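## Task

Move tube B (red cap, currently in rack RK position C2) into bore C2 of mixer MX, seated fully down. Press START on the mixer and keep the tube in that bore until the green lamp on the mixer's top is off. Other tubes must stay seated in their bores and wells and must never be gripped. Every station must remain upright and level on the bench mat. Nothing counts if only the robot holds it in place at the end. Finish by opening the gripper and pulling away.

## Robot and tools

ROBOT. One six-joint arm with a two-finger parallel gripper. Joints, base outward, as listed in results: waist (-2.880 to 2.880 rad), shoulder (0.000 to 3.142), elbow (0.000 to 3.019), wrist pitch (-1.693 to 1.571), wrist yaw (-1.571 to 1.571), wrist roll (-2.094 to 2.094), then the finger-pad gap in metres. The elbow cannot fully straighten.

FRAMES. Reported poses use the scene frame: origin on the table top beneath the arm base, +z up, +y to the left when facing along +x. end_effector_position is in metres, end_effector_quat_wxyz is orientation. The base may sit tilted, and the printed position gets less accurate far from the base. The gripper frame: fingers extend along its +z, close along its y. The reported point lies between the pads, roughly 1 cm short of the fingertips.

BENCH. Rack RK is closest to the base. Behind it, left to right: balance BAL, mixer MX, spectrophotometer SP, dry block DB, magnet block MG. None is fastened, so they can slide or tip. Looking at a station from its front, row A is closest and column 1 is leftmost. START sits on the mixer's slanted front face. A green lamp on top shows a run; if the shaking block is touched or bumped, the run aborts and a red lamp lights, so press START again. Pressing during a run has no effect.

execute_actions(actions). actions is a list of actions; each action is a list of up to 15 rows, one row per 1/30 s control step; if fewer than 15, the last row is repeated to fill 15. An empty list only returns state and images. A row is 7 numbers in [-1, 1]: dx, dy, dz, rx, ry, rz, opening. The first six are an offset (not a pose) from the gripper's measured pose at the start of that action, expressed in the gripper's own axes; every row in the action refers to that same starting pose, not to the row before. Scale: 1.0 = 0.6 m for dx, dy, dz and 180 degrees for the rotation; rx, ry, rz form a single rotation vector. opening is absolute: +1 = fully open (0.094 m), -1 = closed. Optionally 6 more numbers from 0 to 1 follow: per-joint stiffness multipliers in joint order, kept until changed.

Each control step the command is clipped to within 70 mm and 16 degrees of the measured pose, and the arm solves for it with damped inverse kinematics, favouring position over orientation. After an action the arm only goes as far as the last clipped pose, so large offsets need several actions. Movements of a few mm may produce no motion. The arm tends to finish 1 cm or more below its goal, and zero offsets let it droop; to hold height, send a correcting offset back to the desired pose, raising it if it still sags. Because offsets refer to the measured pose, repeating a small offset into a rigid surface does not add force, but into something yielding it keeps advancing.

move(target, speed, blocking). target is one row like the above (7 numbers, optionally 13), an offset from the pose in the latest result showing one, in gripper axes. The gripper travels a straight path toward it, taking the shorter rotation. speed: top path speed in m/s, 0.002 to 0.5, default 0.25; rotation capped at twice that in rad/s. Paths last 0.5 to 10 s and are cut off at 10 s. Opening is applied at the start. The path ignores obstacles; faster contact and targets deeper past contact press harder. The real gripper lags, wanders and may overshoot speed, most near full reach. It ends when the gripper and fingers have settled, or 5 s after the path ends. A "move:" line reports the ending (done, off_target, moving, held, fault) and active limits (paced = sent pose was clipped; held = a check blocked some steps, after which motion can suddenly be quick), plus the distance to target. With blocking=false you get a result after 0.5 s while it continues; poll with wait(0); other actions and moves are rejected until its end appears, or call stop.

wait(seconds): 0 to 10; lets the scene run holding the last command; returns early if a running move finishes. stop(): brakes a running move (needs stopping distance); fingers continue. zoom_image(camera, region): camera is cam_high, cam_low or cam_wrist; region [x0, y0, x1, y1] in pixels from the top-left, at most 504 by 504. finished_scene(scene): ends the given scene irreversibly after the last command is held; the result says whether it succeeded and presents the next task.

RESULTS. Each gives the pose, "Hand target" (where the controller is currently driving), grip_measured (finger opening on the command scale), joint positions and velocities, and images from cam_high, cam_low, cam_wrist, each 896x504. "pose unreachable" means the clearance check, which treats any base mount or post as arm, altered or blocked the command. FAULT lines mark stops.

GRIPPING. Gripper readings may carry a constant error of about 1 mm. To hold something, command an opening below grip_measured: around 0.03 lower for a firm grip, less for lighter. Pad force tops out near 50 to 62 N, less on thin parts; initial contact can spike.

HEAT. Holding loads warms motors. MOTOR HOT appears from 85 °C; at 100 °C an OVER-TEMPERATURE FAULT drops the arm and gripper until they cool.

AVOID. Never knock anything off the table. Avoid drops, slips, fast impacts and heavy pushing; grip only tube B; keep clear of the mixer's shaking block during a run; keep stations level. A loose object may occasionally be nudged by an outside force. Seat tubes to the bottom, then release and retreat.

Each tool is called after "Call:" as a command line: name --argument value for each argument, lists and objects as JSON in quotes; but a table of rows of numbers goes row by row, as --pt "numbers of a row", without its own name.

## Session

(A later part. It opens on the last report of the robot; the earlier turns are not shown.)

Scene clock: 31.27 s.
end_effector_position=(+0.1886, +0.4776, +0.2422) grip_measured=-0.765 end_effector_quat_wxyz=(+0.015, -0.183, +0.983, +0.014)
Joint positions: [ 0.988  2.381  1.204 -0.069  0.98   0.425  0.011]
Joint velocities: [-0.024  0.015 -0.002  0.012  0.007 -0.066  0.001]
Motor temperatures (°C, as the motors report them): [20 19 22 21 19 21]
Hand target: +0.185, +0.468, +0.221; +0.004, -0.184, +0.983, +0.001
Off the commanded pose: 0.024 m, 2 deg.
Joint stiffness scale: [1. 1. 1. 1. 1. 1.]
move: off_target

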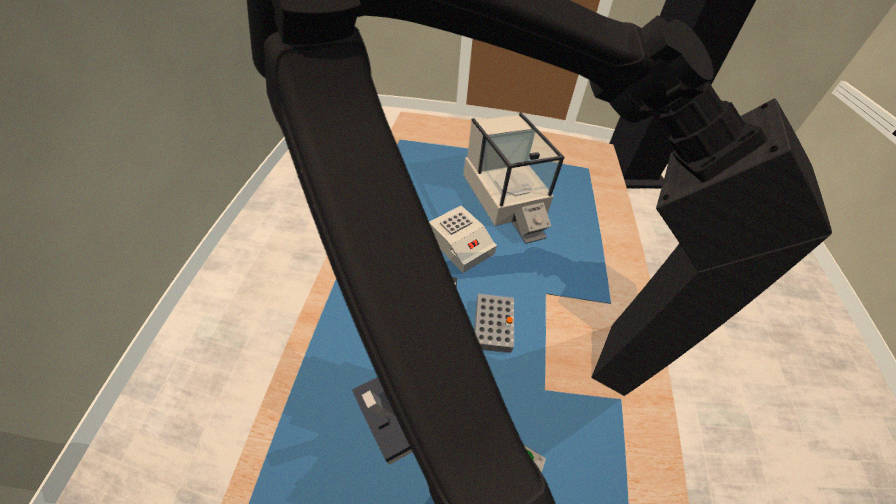

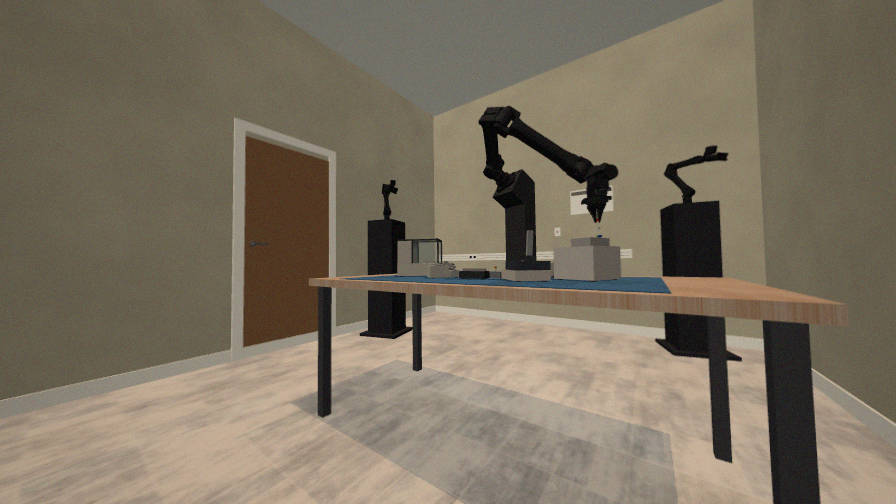

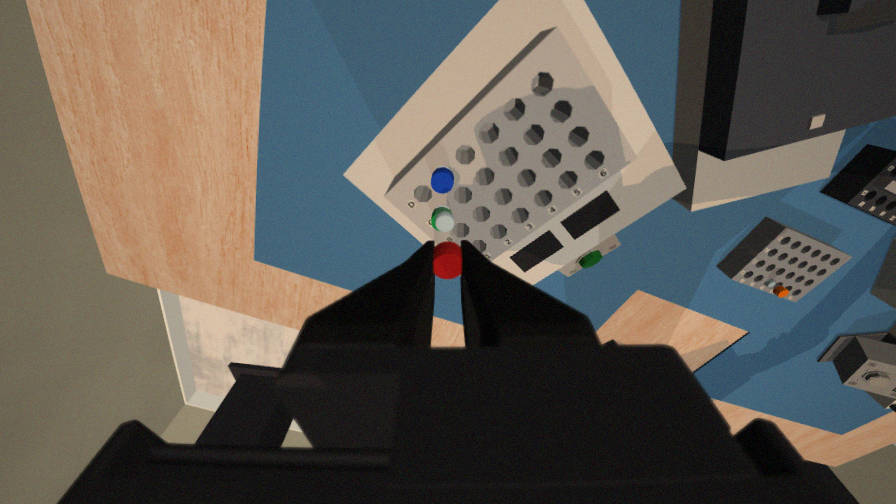

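Call:
execute_actions --actions '[[[0.028,-0.032,0.055,0.014,0.02,0,-0.78]]]'

Call:
zoom_image --camera "cam_wrist" --region '[350,130,550,290]'

Scene clock: 33.83 s.
end_effector_position=(+0.1895, +0.4665, +0.2292) grip_measured=-0.765 end_effector_quat_wxyz=(+0.004, -0.184, +0.983, +0.002)
Joint positions: [ 0.96   2.384  1.204 -0.084  0.979  0.421  0.011]
Joint velocities: [-0.005 -0.015 -0.037  0.002 -0.022 -0.007  0.001]
Motor temperatures (°C, as the motors report them): [20 19 22 21 19 21]
Hand target: +0.180, +0.454, +0.209; -0.012, -0.183, +0.983, -0.013
Off the commanded pose: 0.026 m, 3 deg.
Joint stiffness scale: [1. 1. 1. 1. 1. 1.]

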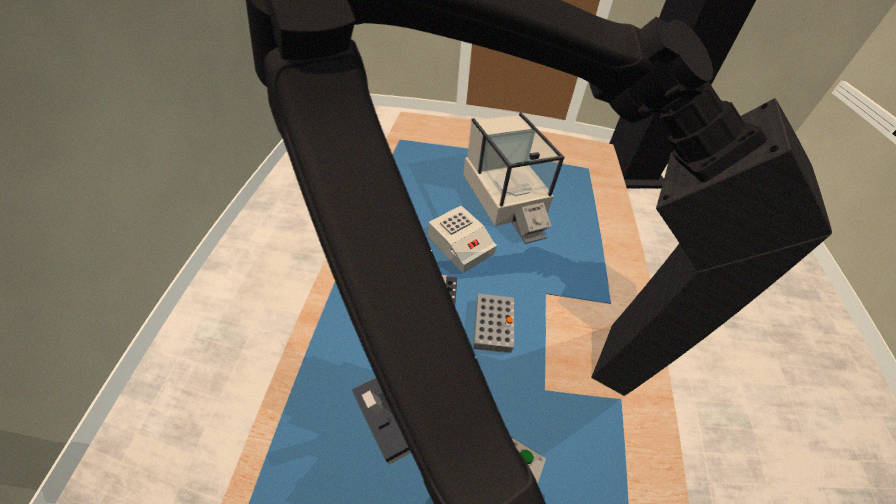

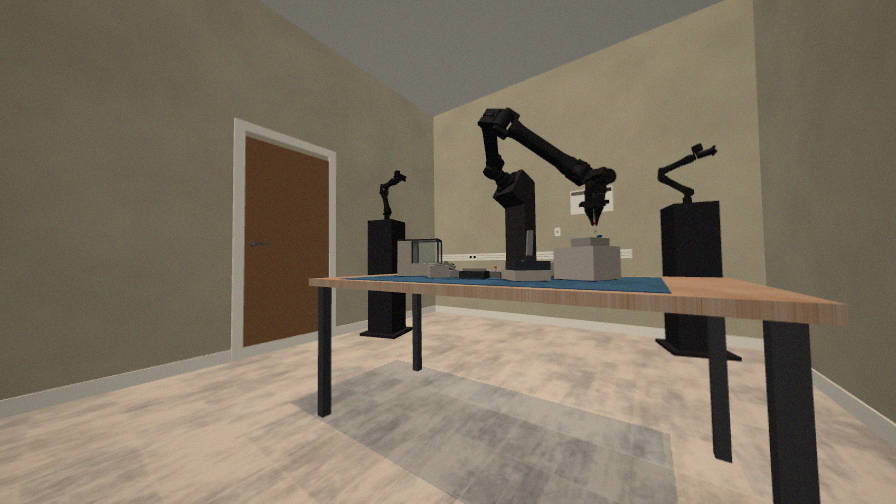

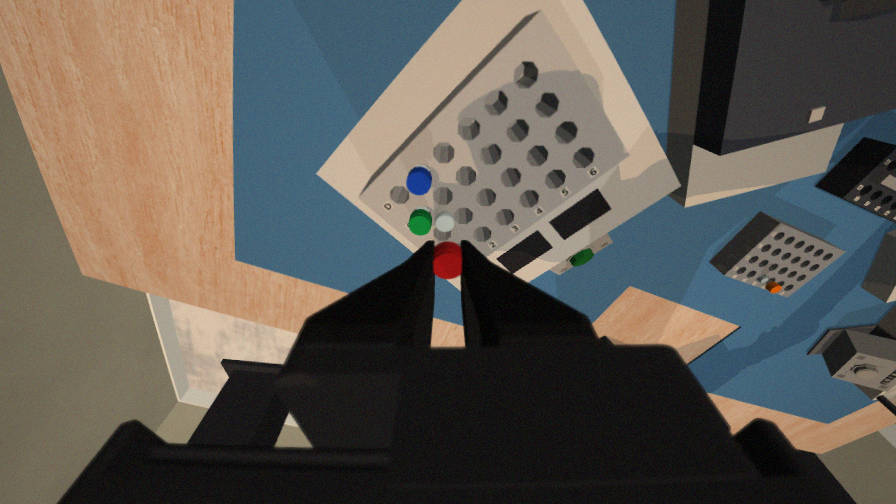

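Region (350, 130, 550, 290) of cam_wrist's 896x504 image, scaled by 2.520, with more detail than that image has; it fills the top 403 rows of this view, and the rest is white.

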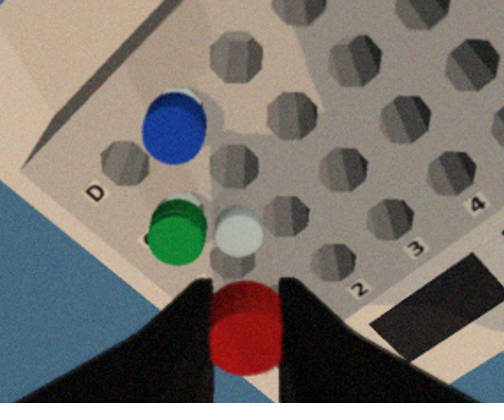

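Call:
execute_actions --actions '[[[0.032,-0.012,0.053,0.008,0.012,0,-0.78]]]'

Call:
zoom_image --camera "cam_wrist" --region '[350,130,550,290]'

Scene clock: 36.47 s.
end_effector_position=(+0.1780, +0.4640, +0.2188) grip_measured=-0.765 end_effector_quat_wxyz=(-0.001, -0.185, +0.983, -0.001)
Joint positions: [ 0.95   2.412  1.205 -0.062  0.975  0.419  0.011]
Joint velocities: [ 0.005 -0.005  0.002  0.002  0.007  0.022 -0.001]
Motor temperatures (°C, as the motors report them): [20 19 22 21 19 21]
Hand target: +0.174, +0.452, +0.198; -0.013, -0.184, +0.983, -0.014
Off the commanded pose: 0.024 m, 2 deg.
Joint stiffness scale: [1. 1. 1. 1. 1. 1.]

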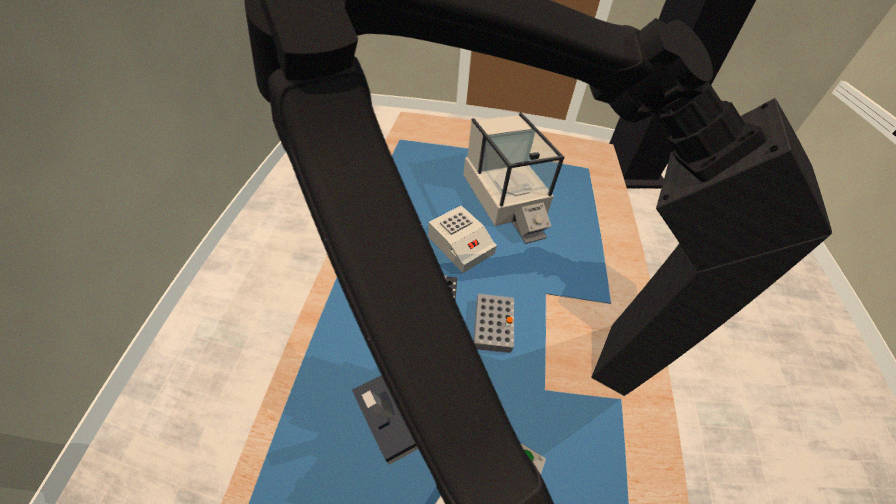

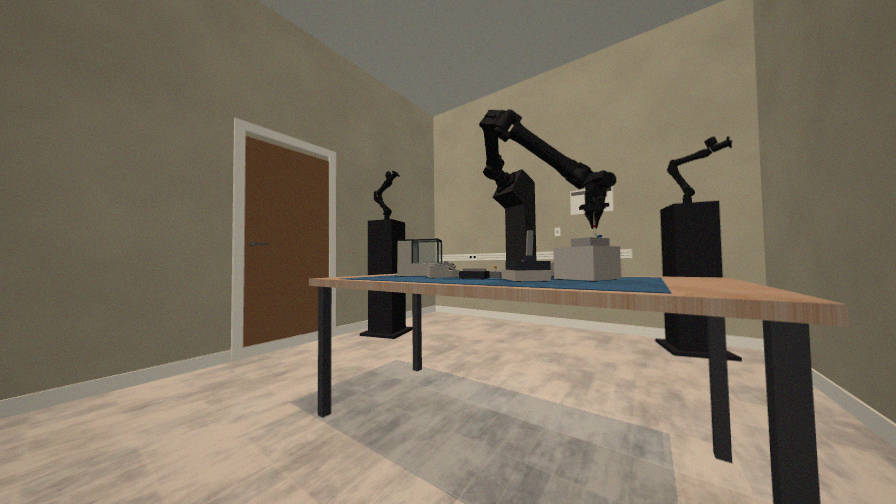

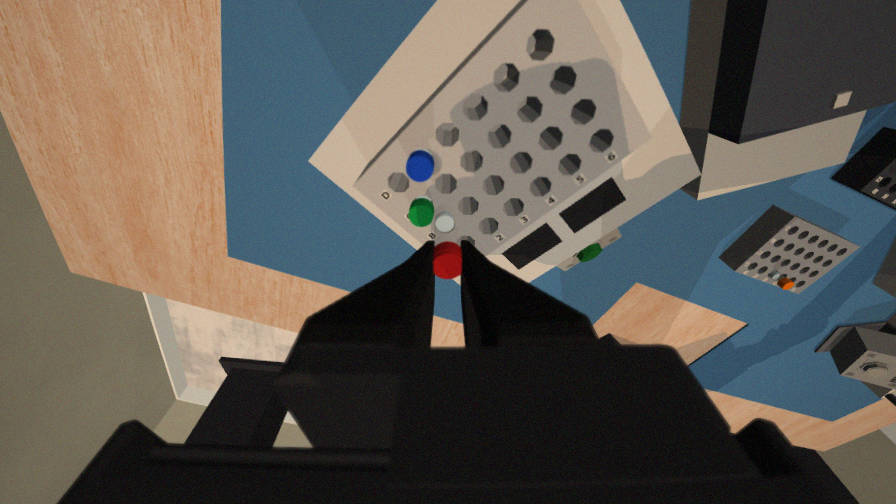

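Region (350, 130, 550, 290) of cam_wrist's 896x504 image, scaled by 2.520, with more detail than that image has; it fills the top 403 rows of this view, and the rest is white.

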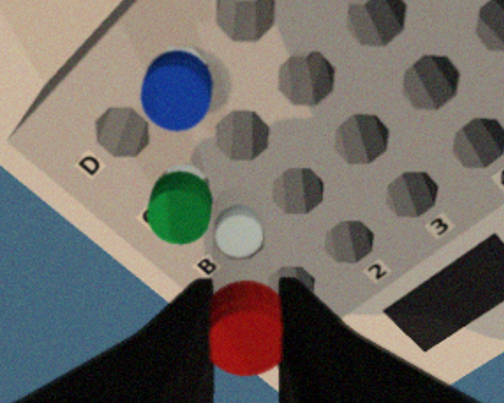

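Call:
execute_actions --actions '[[[0.0,-0.014,0.02,0.008,0.012,0,-0.78]]]'

Scene clock: 44.27 s.
end_effector_position=(+0.1778, +0.4633, +0.2191) grip_measured=-0.765 end_effector_quat_wxyz=(-0.009, -0.196, +0.980, -0.007)
Joint positions: [ 0.95   2.412  1.219 -0.113  0.975  0.426  0.011]
Joint velocities: [-0.005 -0.005 -0.002 -0.007  0.007  0.066  0.   ]
Motor temperatures (°C, as the motors report them): [21 19 22 21 19 21]
Hand target: +0.181, +0.456, +0.207; -0.017, -0.185, +0.982, -0.017
Off the commanded pose: 0.015 m, 2 deg.
Joint stiffness scale: [1. 1. 1. 1. 1. 1.]

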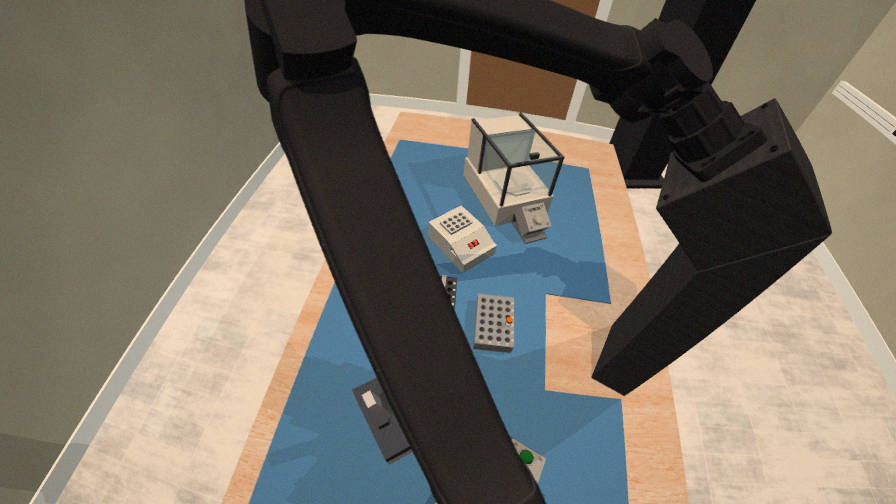

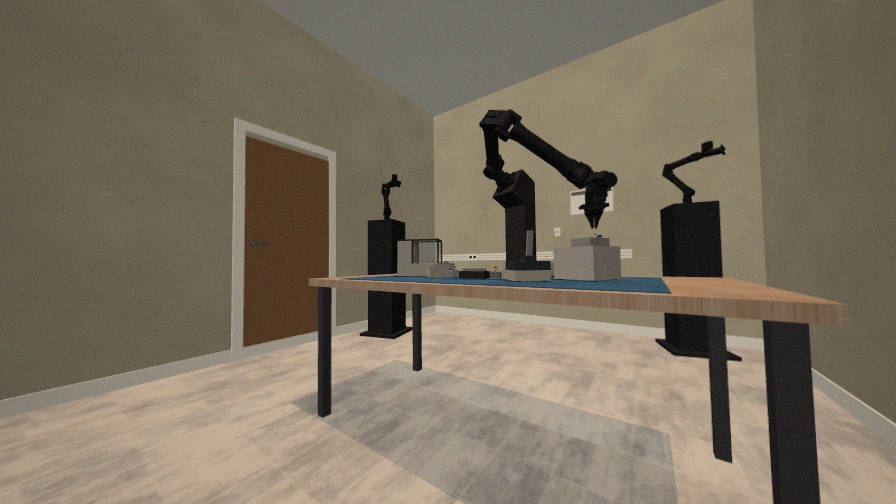

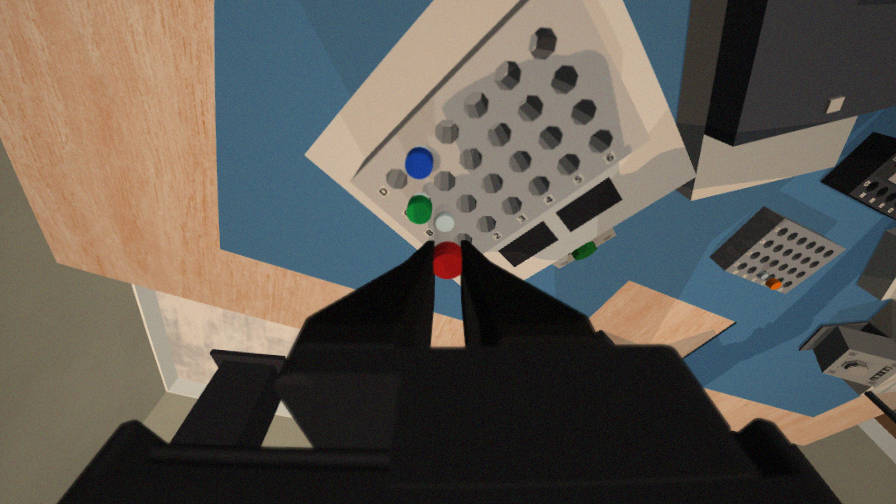

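Call:
execute_actions --actions '[[[-0.022,-0.008,0.02,0.008,0.012,0,-0.78]]]'

Scene clock: 46.07 s.
end_effector_position=(+0.1915, +0.4742, +0.2205) grip_measured=-0.765 end_effector_quat_wxyz=(-0.015, -0.205, +0.979, -0.011)
Joint positions: [ 0.95   2.412  1.277 -0.196  0.975  0.429  0.011]
Joint velocities: [-0.005 -0.015 -0.002 -0.007  0.11   0.051  0.   ]
Motor temperatures (°C, as the motors report them): [21 19 22 21 19 21]
Hand target: +0.191, +0.464, +0.207; -0.025, -0.197, +0.980, -0.023
Off the commanded pose: 0.017 m, 2 deg.
Joint stiffness scale: [1. 1. 1. 1. 1. 1.]

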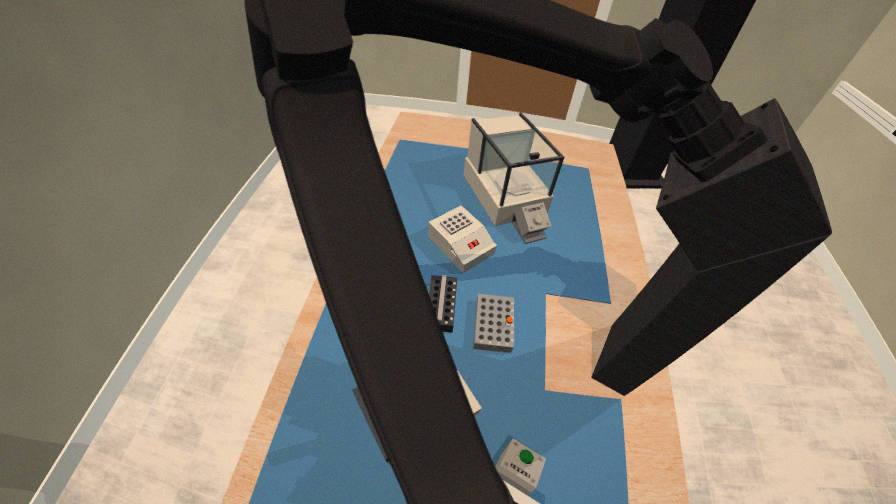

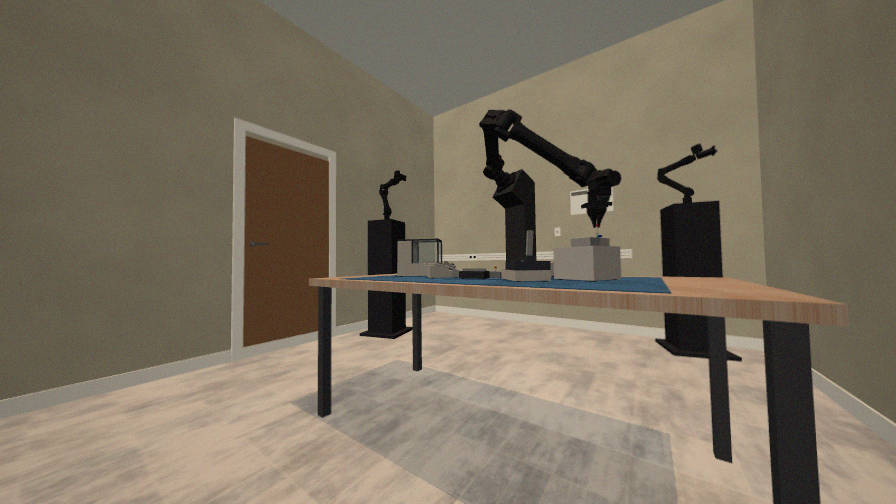

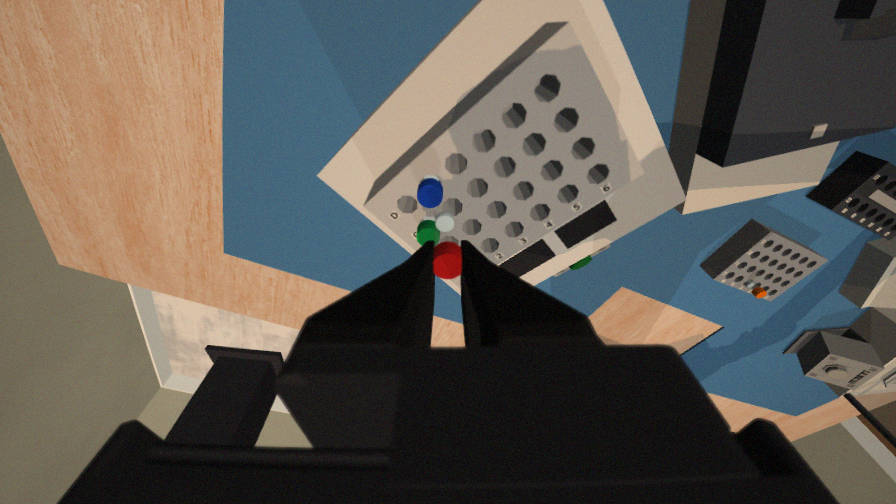

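Hole at (453,207). Need -y 5 mm, slightly +x.

Call:
execute_actions --actions '[[[0.012,-0.026,0.04,0,0,0,-0.78]]]'

Call:
zoom_image --camera "cam_wrist" --region '[350,130,550,290]'

Scene clock: 48.37 s.
end_effector_position=(+0.1881, +0.4700, +0.2142) grip_measured=-0.765 end_effector_quat_wxyz=(-0.006, -0.207, +0.978, +0.000)
Joint positions: [ 0.938  2.412  1.237 -0.09   0.964  0.364  0.011]
Joint velocities: [ 0.005  0.005  0.002  0.022  0.007 -0.037 -0.   ]
Motor temperatures (°C, as the motors report them): [21 19 22 21 19 21]
Hand target: +0.190, +0.456, +0.198; -0.016, -0.205, +0.979, -0.011
Off the commanded pose: 0.022 m, 2 deg.
Joint stiffness scale: [1. 1. 1. 1. 1. 1.]

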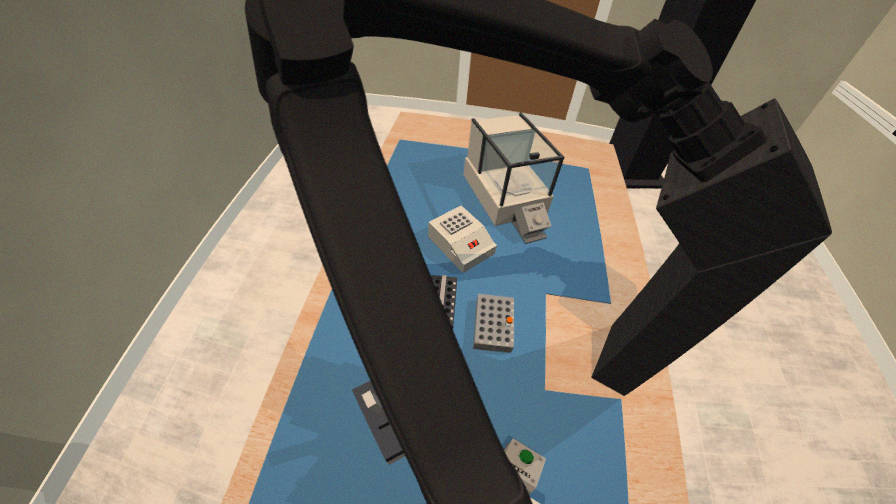

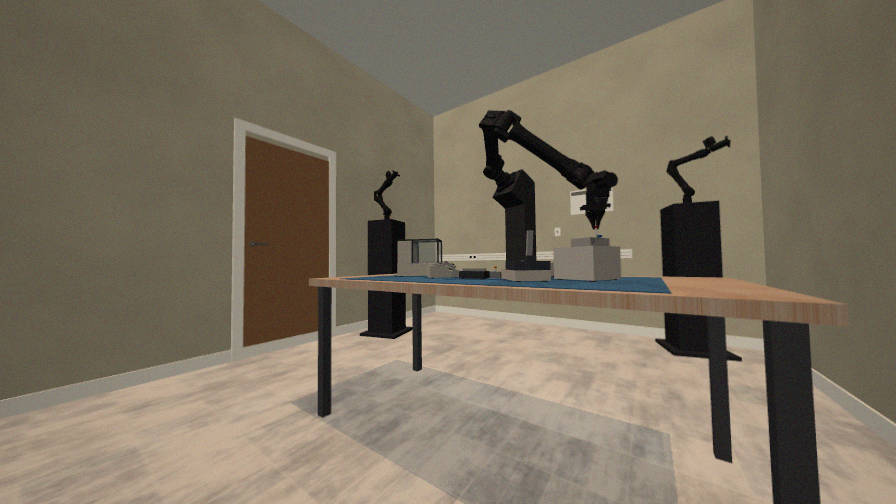

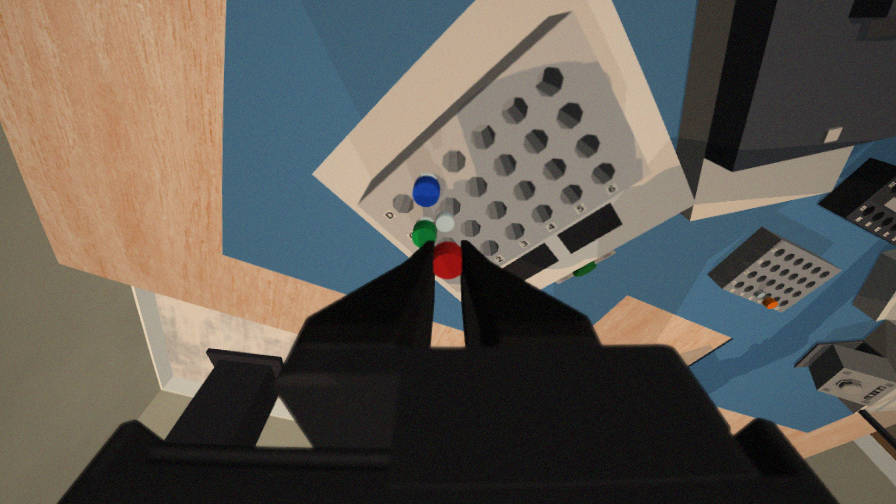

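Region (350, 130, 550, 290) of cam_wrist's 896x504 image, scaled by 2.520, with more detail than that image has; it fills the top 403 rows of this view, and the rest is white.

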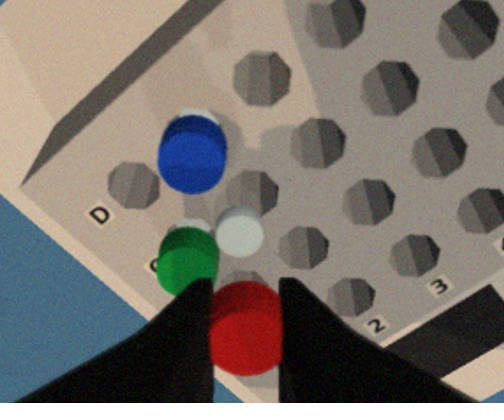

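Call:
execute_actions --actions '[[[0.007,-0.03,0.03,0.006,0.008,0,-0.78]]]'

Call:
zoom_image --camera "cam_wrist" --region '[350,130,550,290]'

Scene clock: 58.00 s.
end_effector_position=(+0.1855, +0.4663, +0.2125) grip_measured=-0.765 end_effector_quat_wxyz=(-0.007, -0.213, +0.977, -0.001)
Joint positions: [ 0.934  2.412  1.227 -0.081  0.963  0.35   0.011]
Joint velocities: [-0.005 -0.015  0.002  0.007 -0.007 -0.037  0.001]
Motor temperatures (°C, as the motors report them): [21 19 22 21 19 21]
Hand target: +0.191, +0.452, +0.197; -0.017, -0.207, +0.978, -0.012
Off the commanded pose: 0.023 m, 2 deg.
Joint stiffness scale: [1. 1. 1. 1. 1. 1.]

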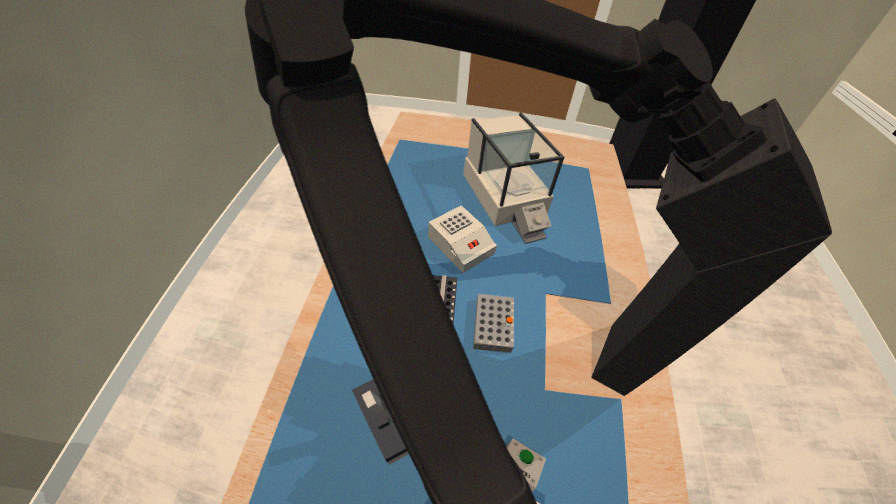

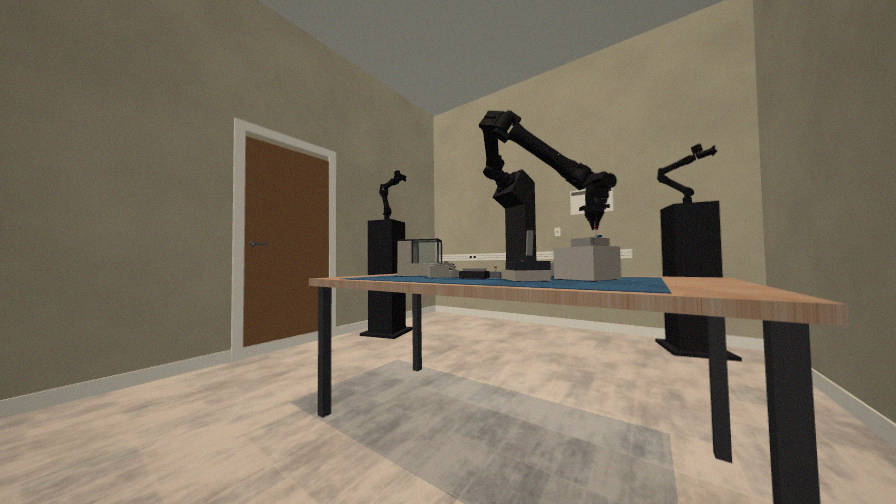

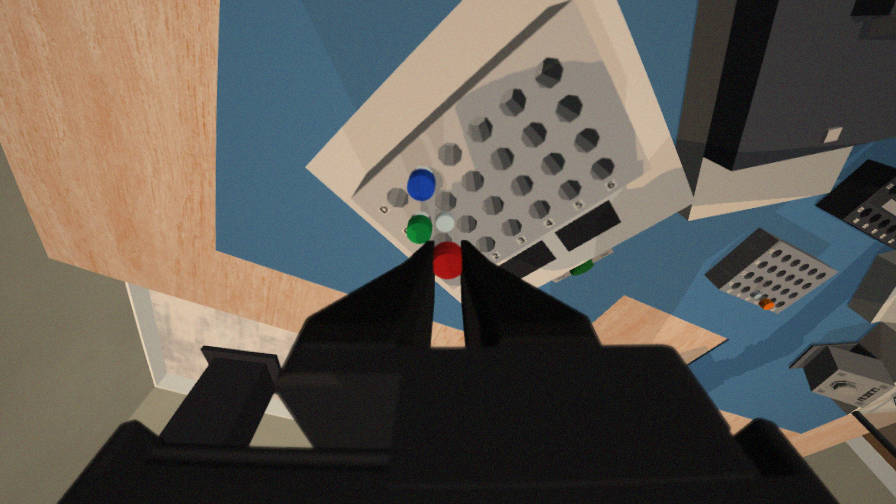

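Region (350, 130, 550, 290) of cam_wrist's 896x504 image, scaled by 2.520, with more detail than that image has; it fills the top 403 rows of this view, and the rest is white.

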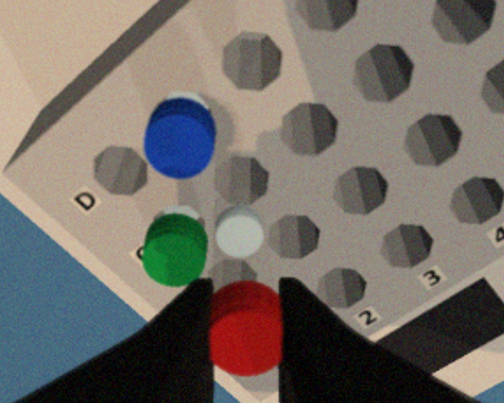

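Call:
execute_actions --actions '[[[-0.004,-0.026,0.04,0.006,0.008,0,-0.78]]]'

Call:
zoom_image --camera "cam_wrist" --region '[350,130,550,290]'

Scene clock: 59.90 s.
end_effector_position=(+0.1879, +0.4638, +0.2073) grip_measured=-0.765 end_effector_quat_wxyz=(-0.010, -0.221, +0.975, -0.001)
Joint positions: [ 0.922  2.412  1.228 -0.074  0.959  0.321  0.011]
Joint velocities: [-0.005 -0.005 -0.032 -0.022 -0.066 -0.007  0.   ]
Motor temperatures (°C, as the motors report them): [21 19 22 21 19 21]
Hand target: +0.194, +0.453, +0.189; -0.018, -0.214, +0.977, -0.013
Off the commanded pose: 0.023 m, 2 deg.
Joint stiffness scale: [1. 1. 1. 1. 1. 1.]

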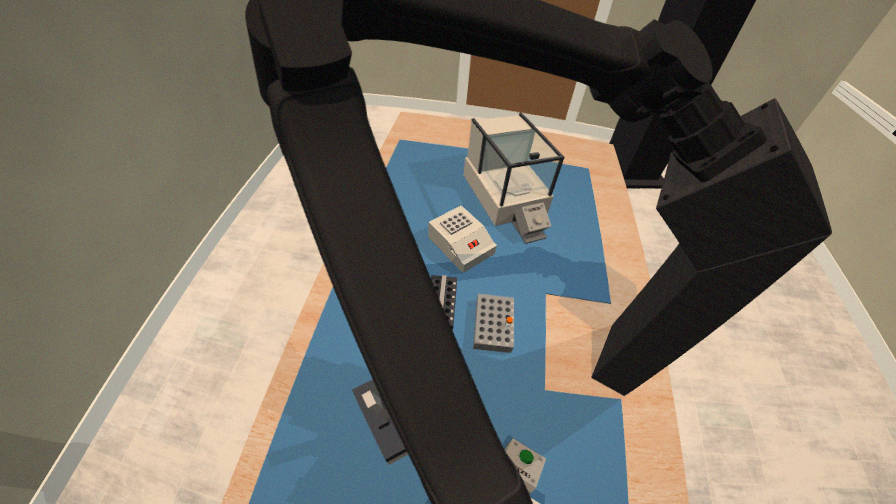

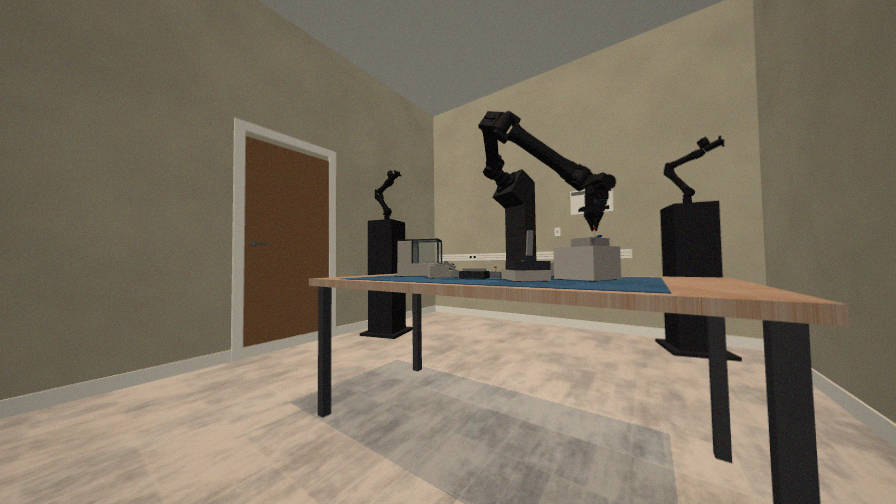

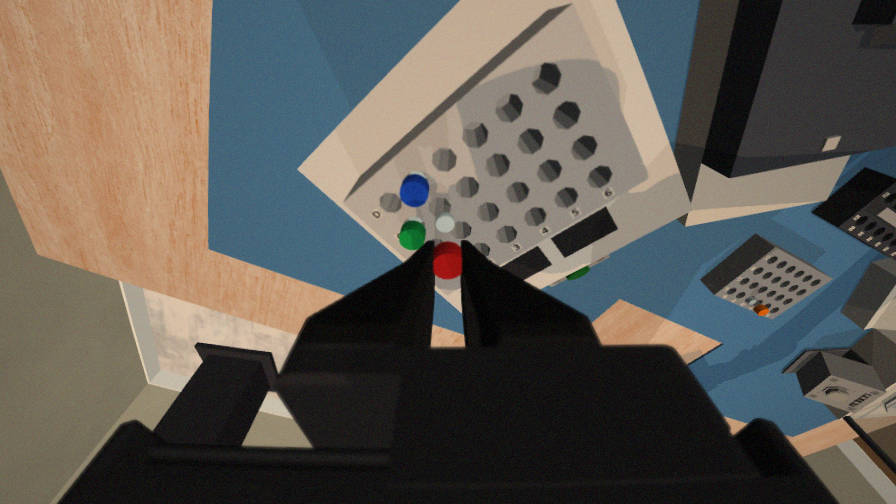

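Region (350, 130, 550, 290) of cam_wrist's 896x504 image, scaled by 2.520, with more detail than that image has; it fills the top 403 rows of this view, and the rest is white.

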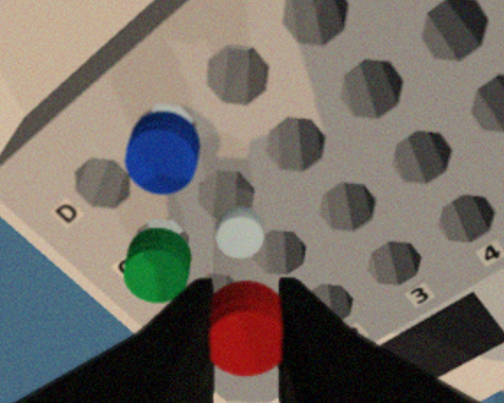

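Need elbow extension (-x,+y).

Call:
execute_actions --actions '[[[-0.01,-0.013,0.03,0.006,0.008,0,-0.78]]]'

Call:
zoom_image --camera "cam_wrist" --region '[350,130,550,290]'

Scene clock: 62.47 s.
end_effector_position=(+0.1948, +0.4696, +0.2075) grip_measured=-0.765 end_effector_quat_wxyz=(-0.008, -0.221, +0.975, -0.001)
Joint positions: [ 0.922  2.412  1.249 -0.09   0.959  0.318  0.011]
Joint velocities: [-0.005 -0.015  0.002 -0.002 -0.095 -0.007 -0.001]
Motor temperatures (°C, as the motors report them): [21 19 22 21 19 21]
Hand target: +0.196, +0.459, +0.190; -0.020, -0.221, +0.975, -0.013
Off the commanded pose: 0.021 m, 2 deg.
Joint stiffness scale: [1. 1. 1. 1. 1. 1.]

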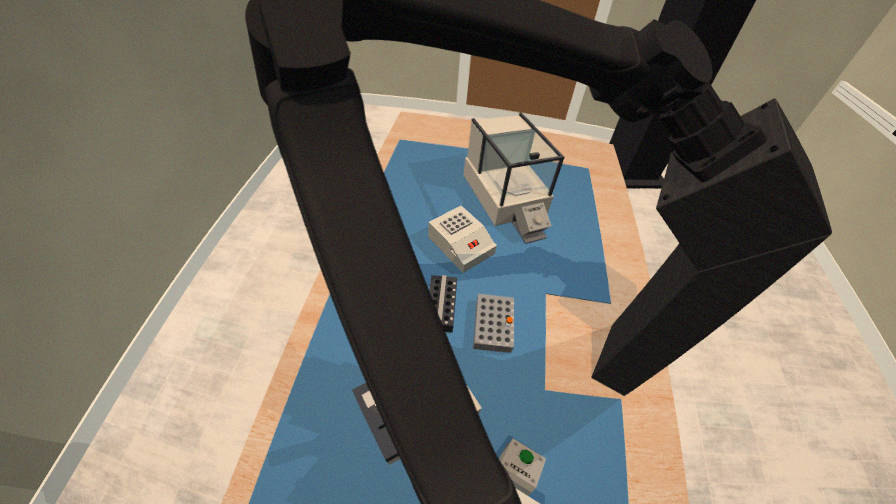

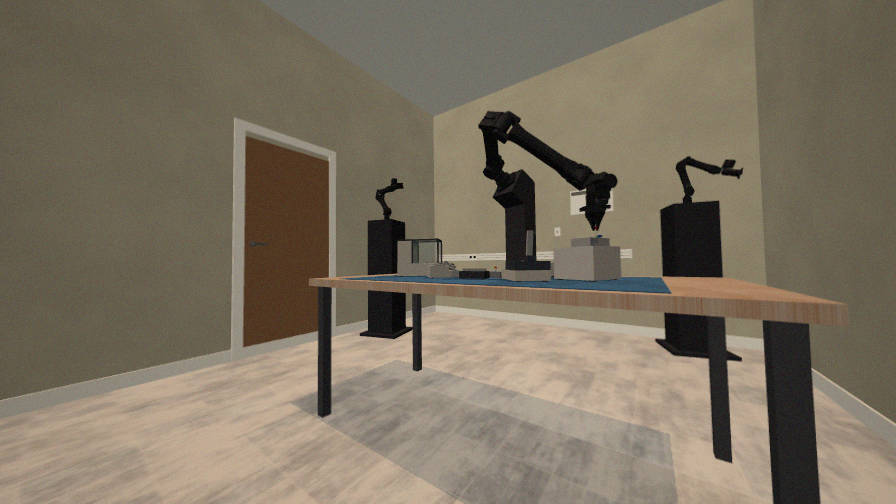

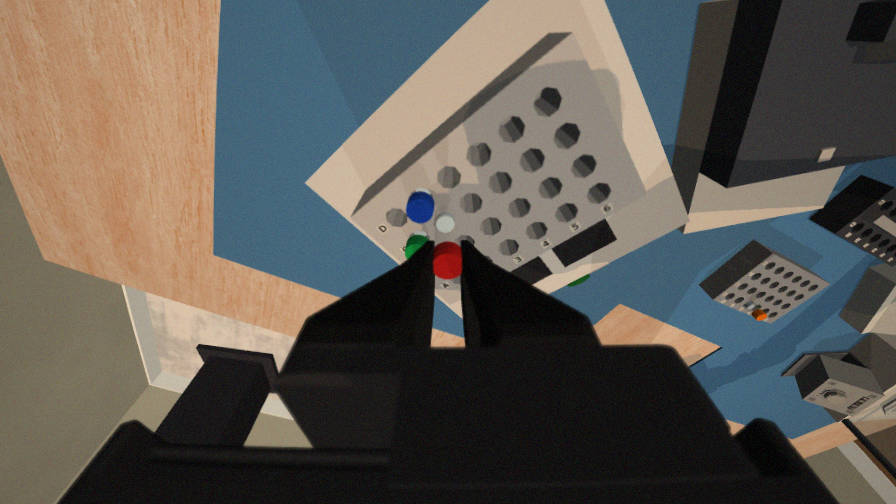

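Region (350, 130, 550, 290) of cam_wrist's 896x504 image, scaled by 2.520, with more detail than that image has; it fills the top 403 rows of this view, and the rest is white.

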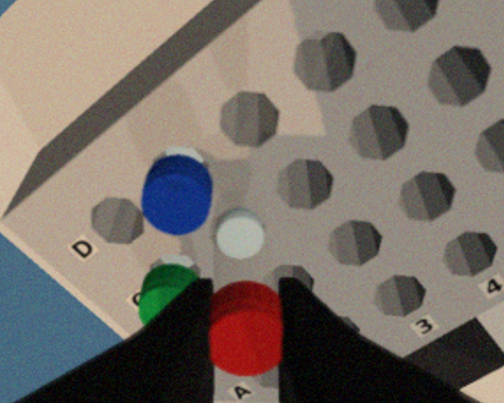

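A bit over; descend with +x.

Call:
execute_actions --actions '[[[0.014,-0.008,0.045,0.006,0.008,0,-0.78]]]'

Call:
zoom_image --camera "cam_wrist" --region '[350,130,550,290]'

Scene clock: 64.60 s.
end_effector_position=(+0.1950, +0.4706, +0.2071) grip_measured=-0.765 end_effector_quat_wxyz=(-0.006, -0.222, +0.975, +0.000)
Joint positions: [ 0.922  2.414  1.249 -0.08   0.959  0.308  0.011]
Joint velocities: [ 0.024 -0.005 -0.022  0.007 -0.066  0.037 -0.002]
Motor temperatures (°C, as the motors report them): [21 19 22 21 19 21]
Hand target: +0.188, +0.461, +0.182; -0.019, -0.221, +0.975, -0.013
Off the commanded pose: 0.029 m, 2 deg.
Joint stiffness scale: [1. 1. 1. 1. 1. 1.]

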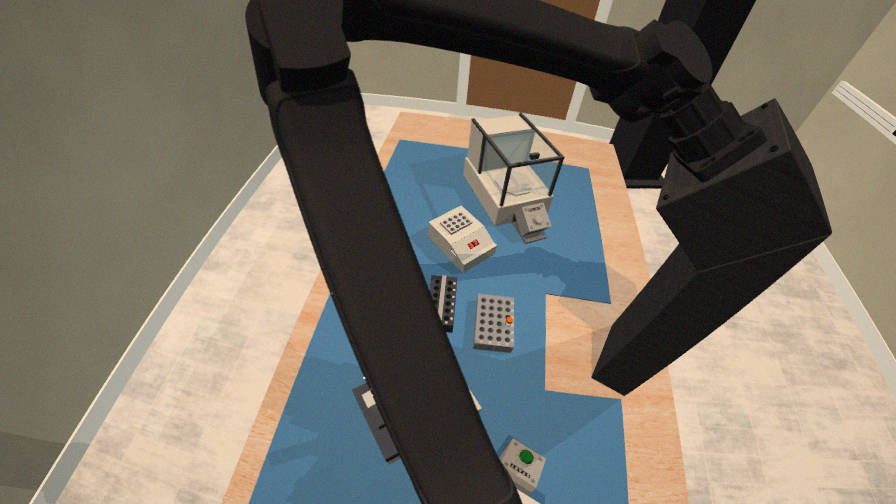

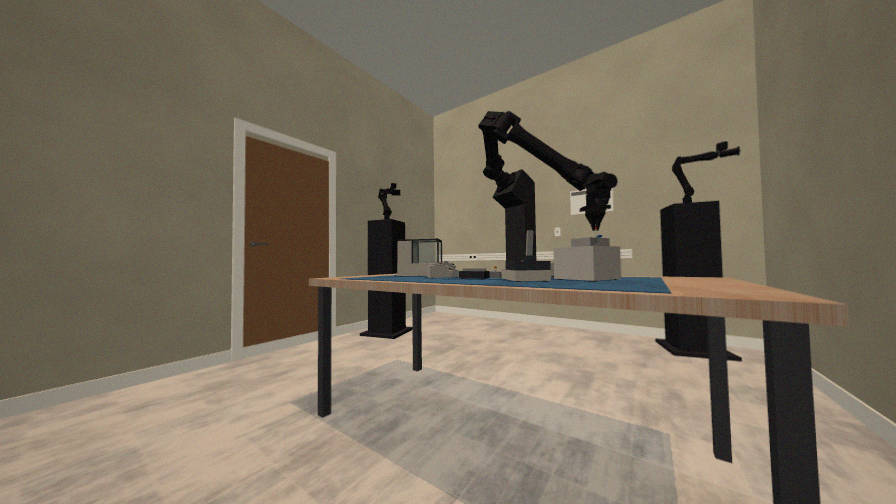

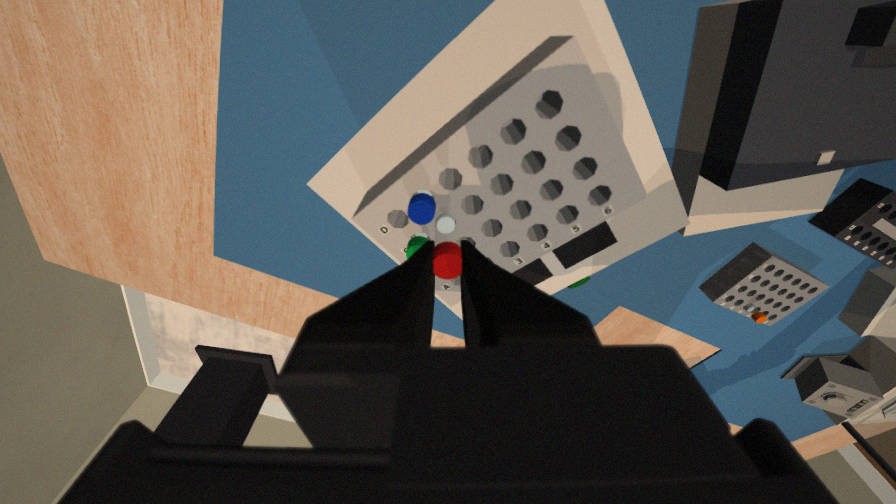

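Region (350, 130, 550, 290) of cam_wrist's 896x504 image, scaled by 2.520, with more detail than that image has; it fills the top 403 rows of this view, and the rest is white.

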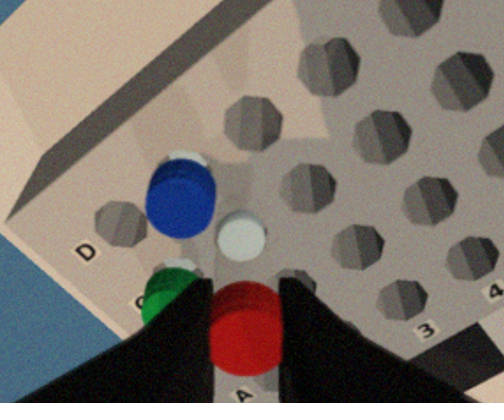

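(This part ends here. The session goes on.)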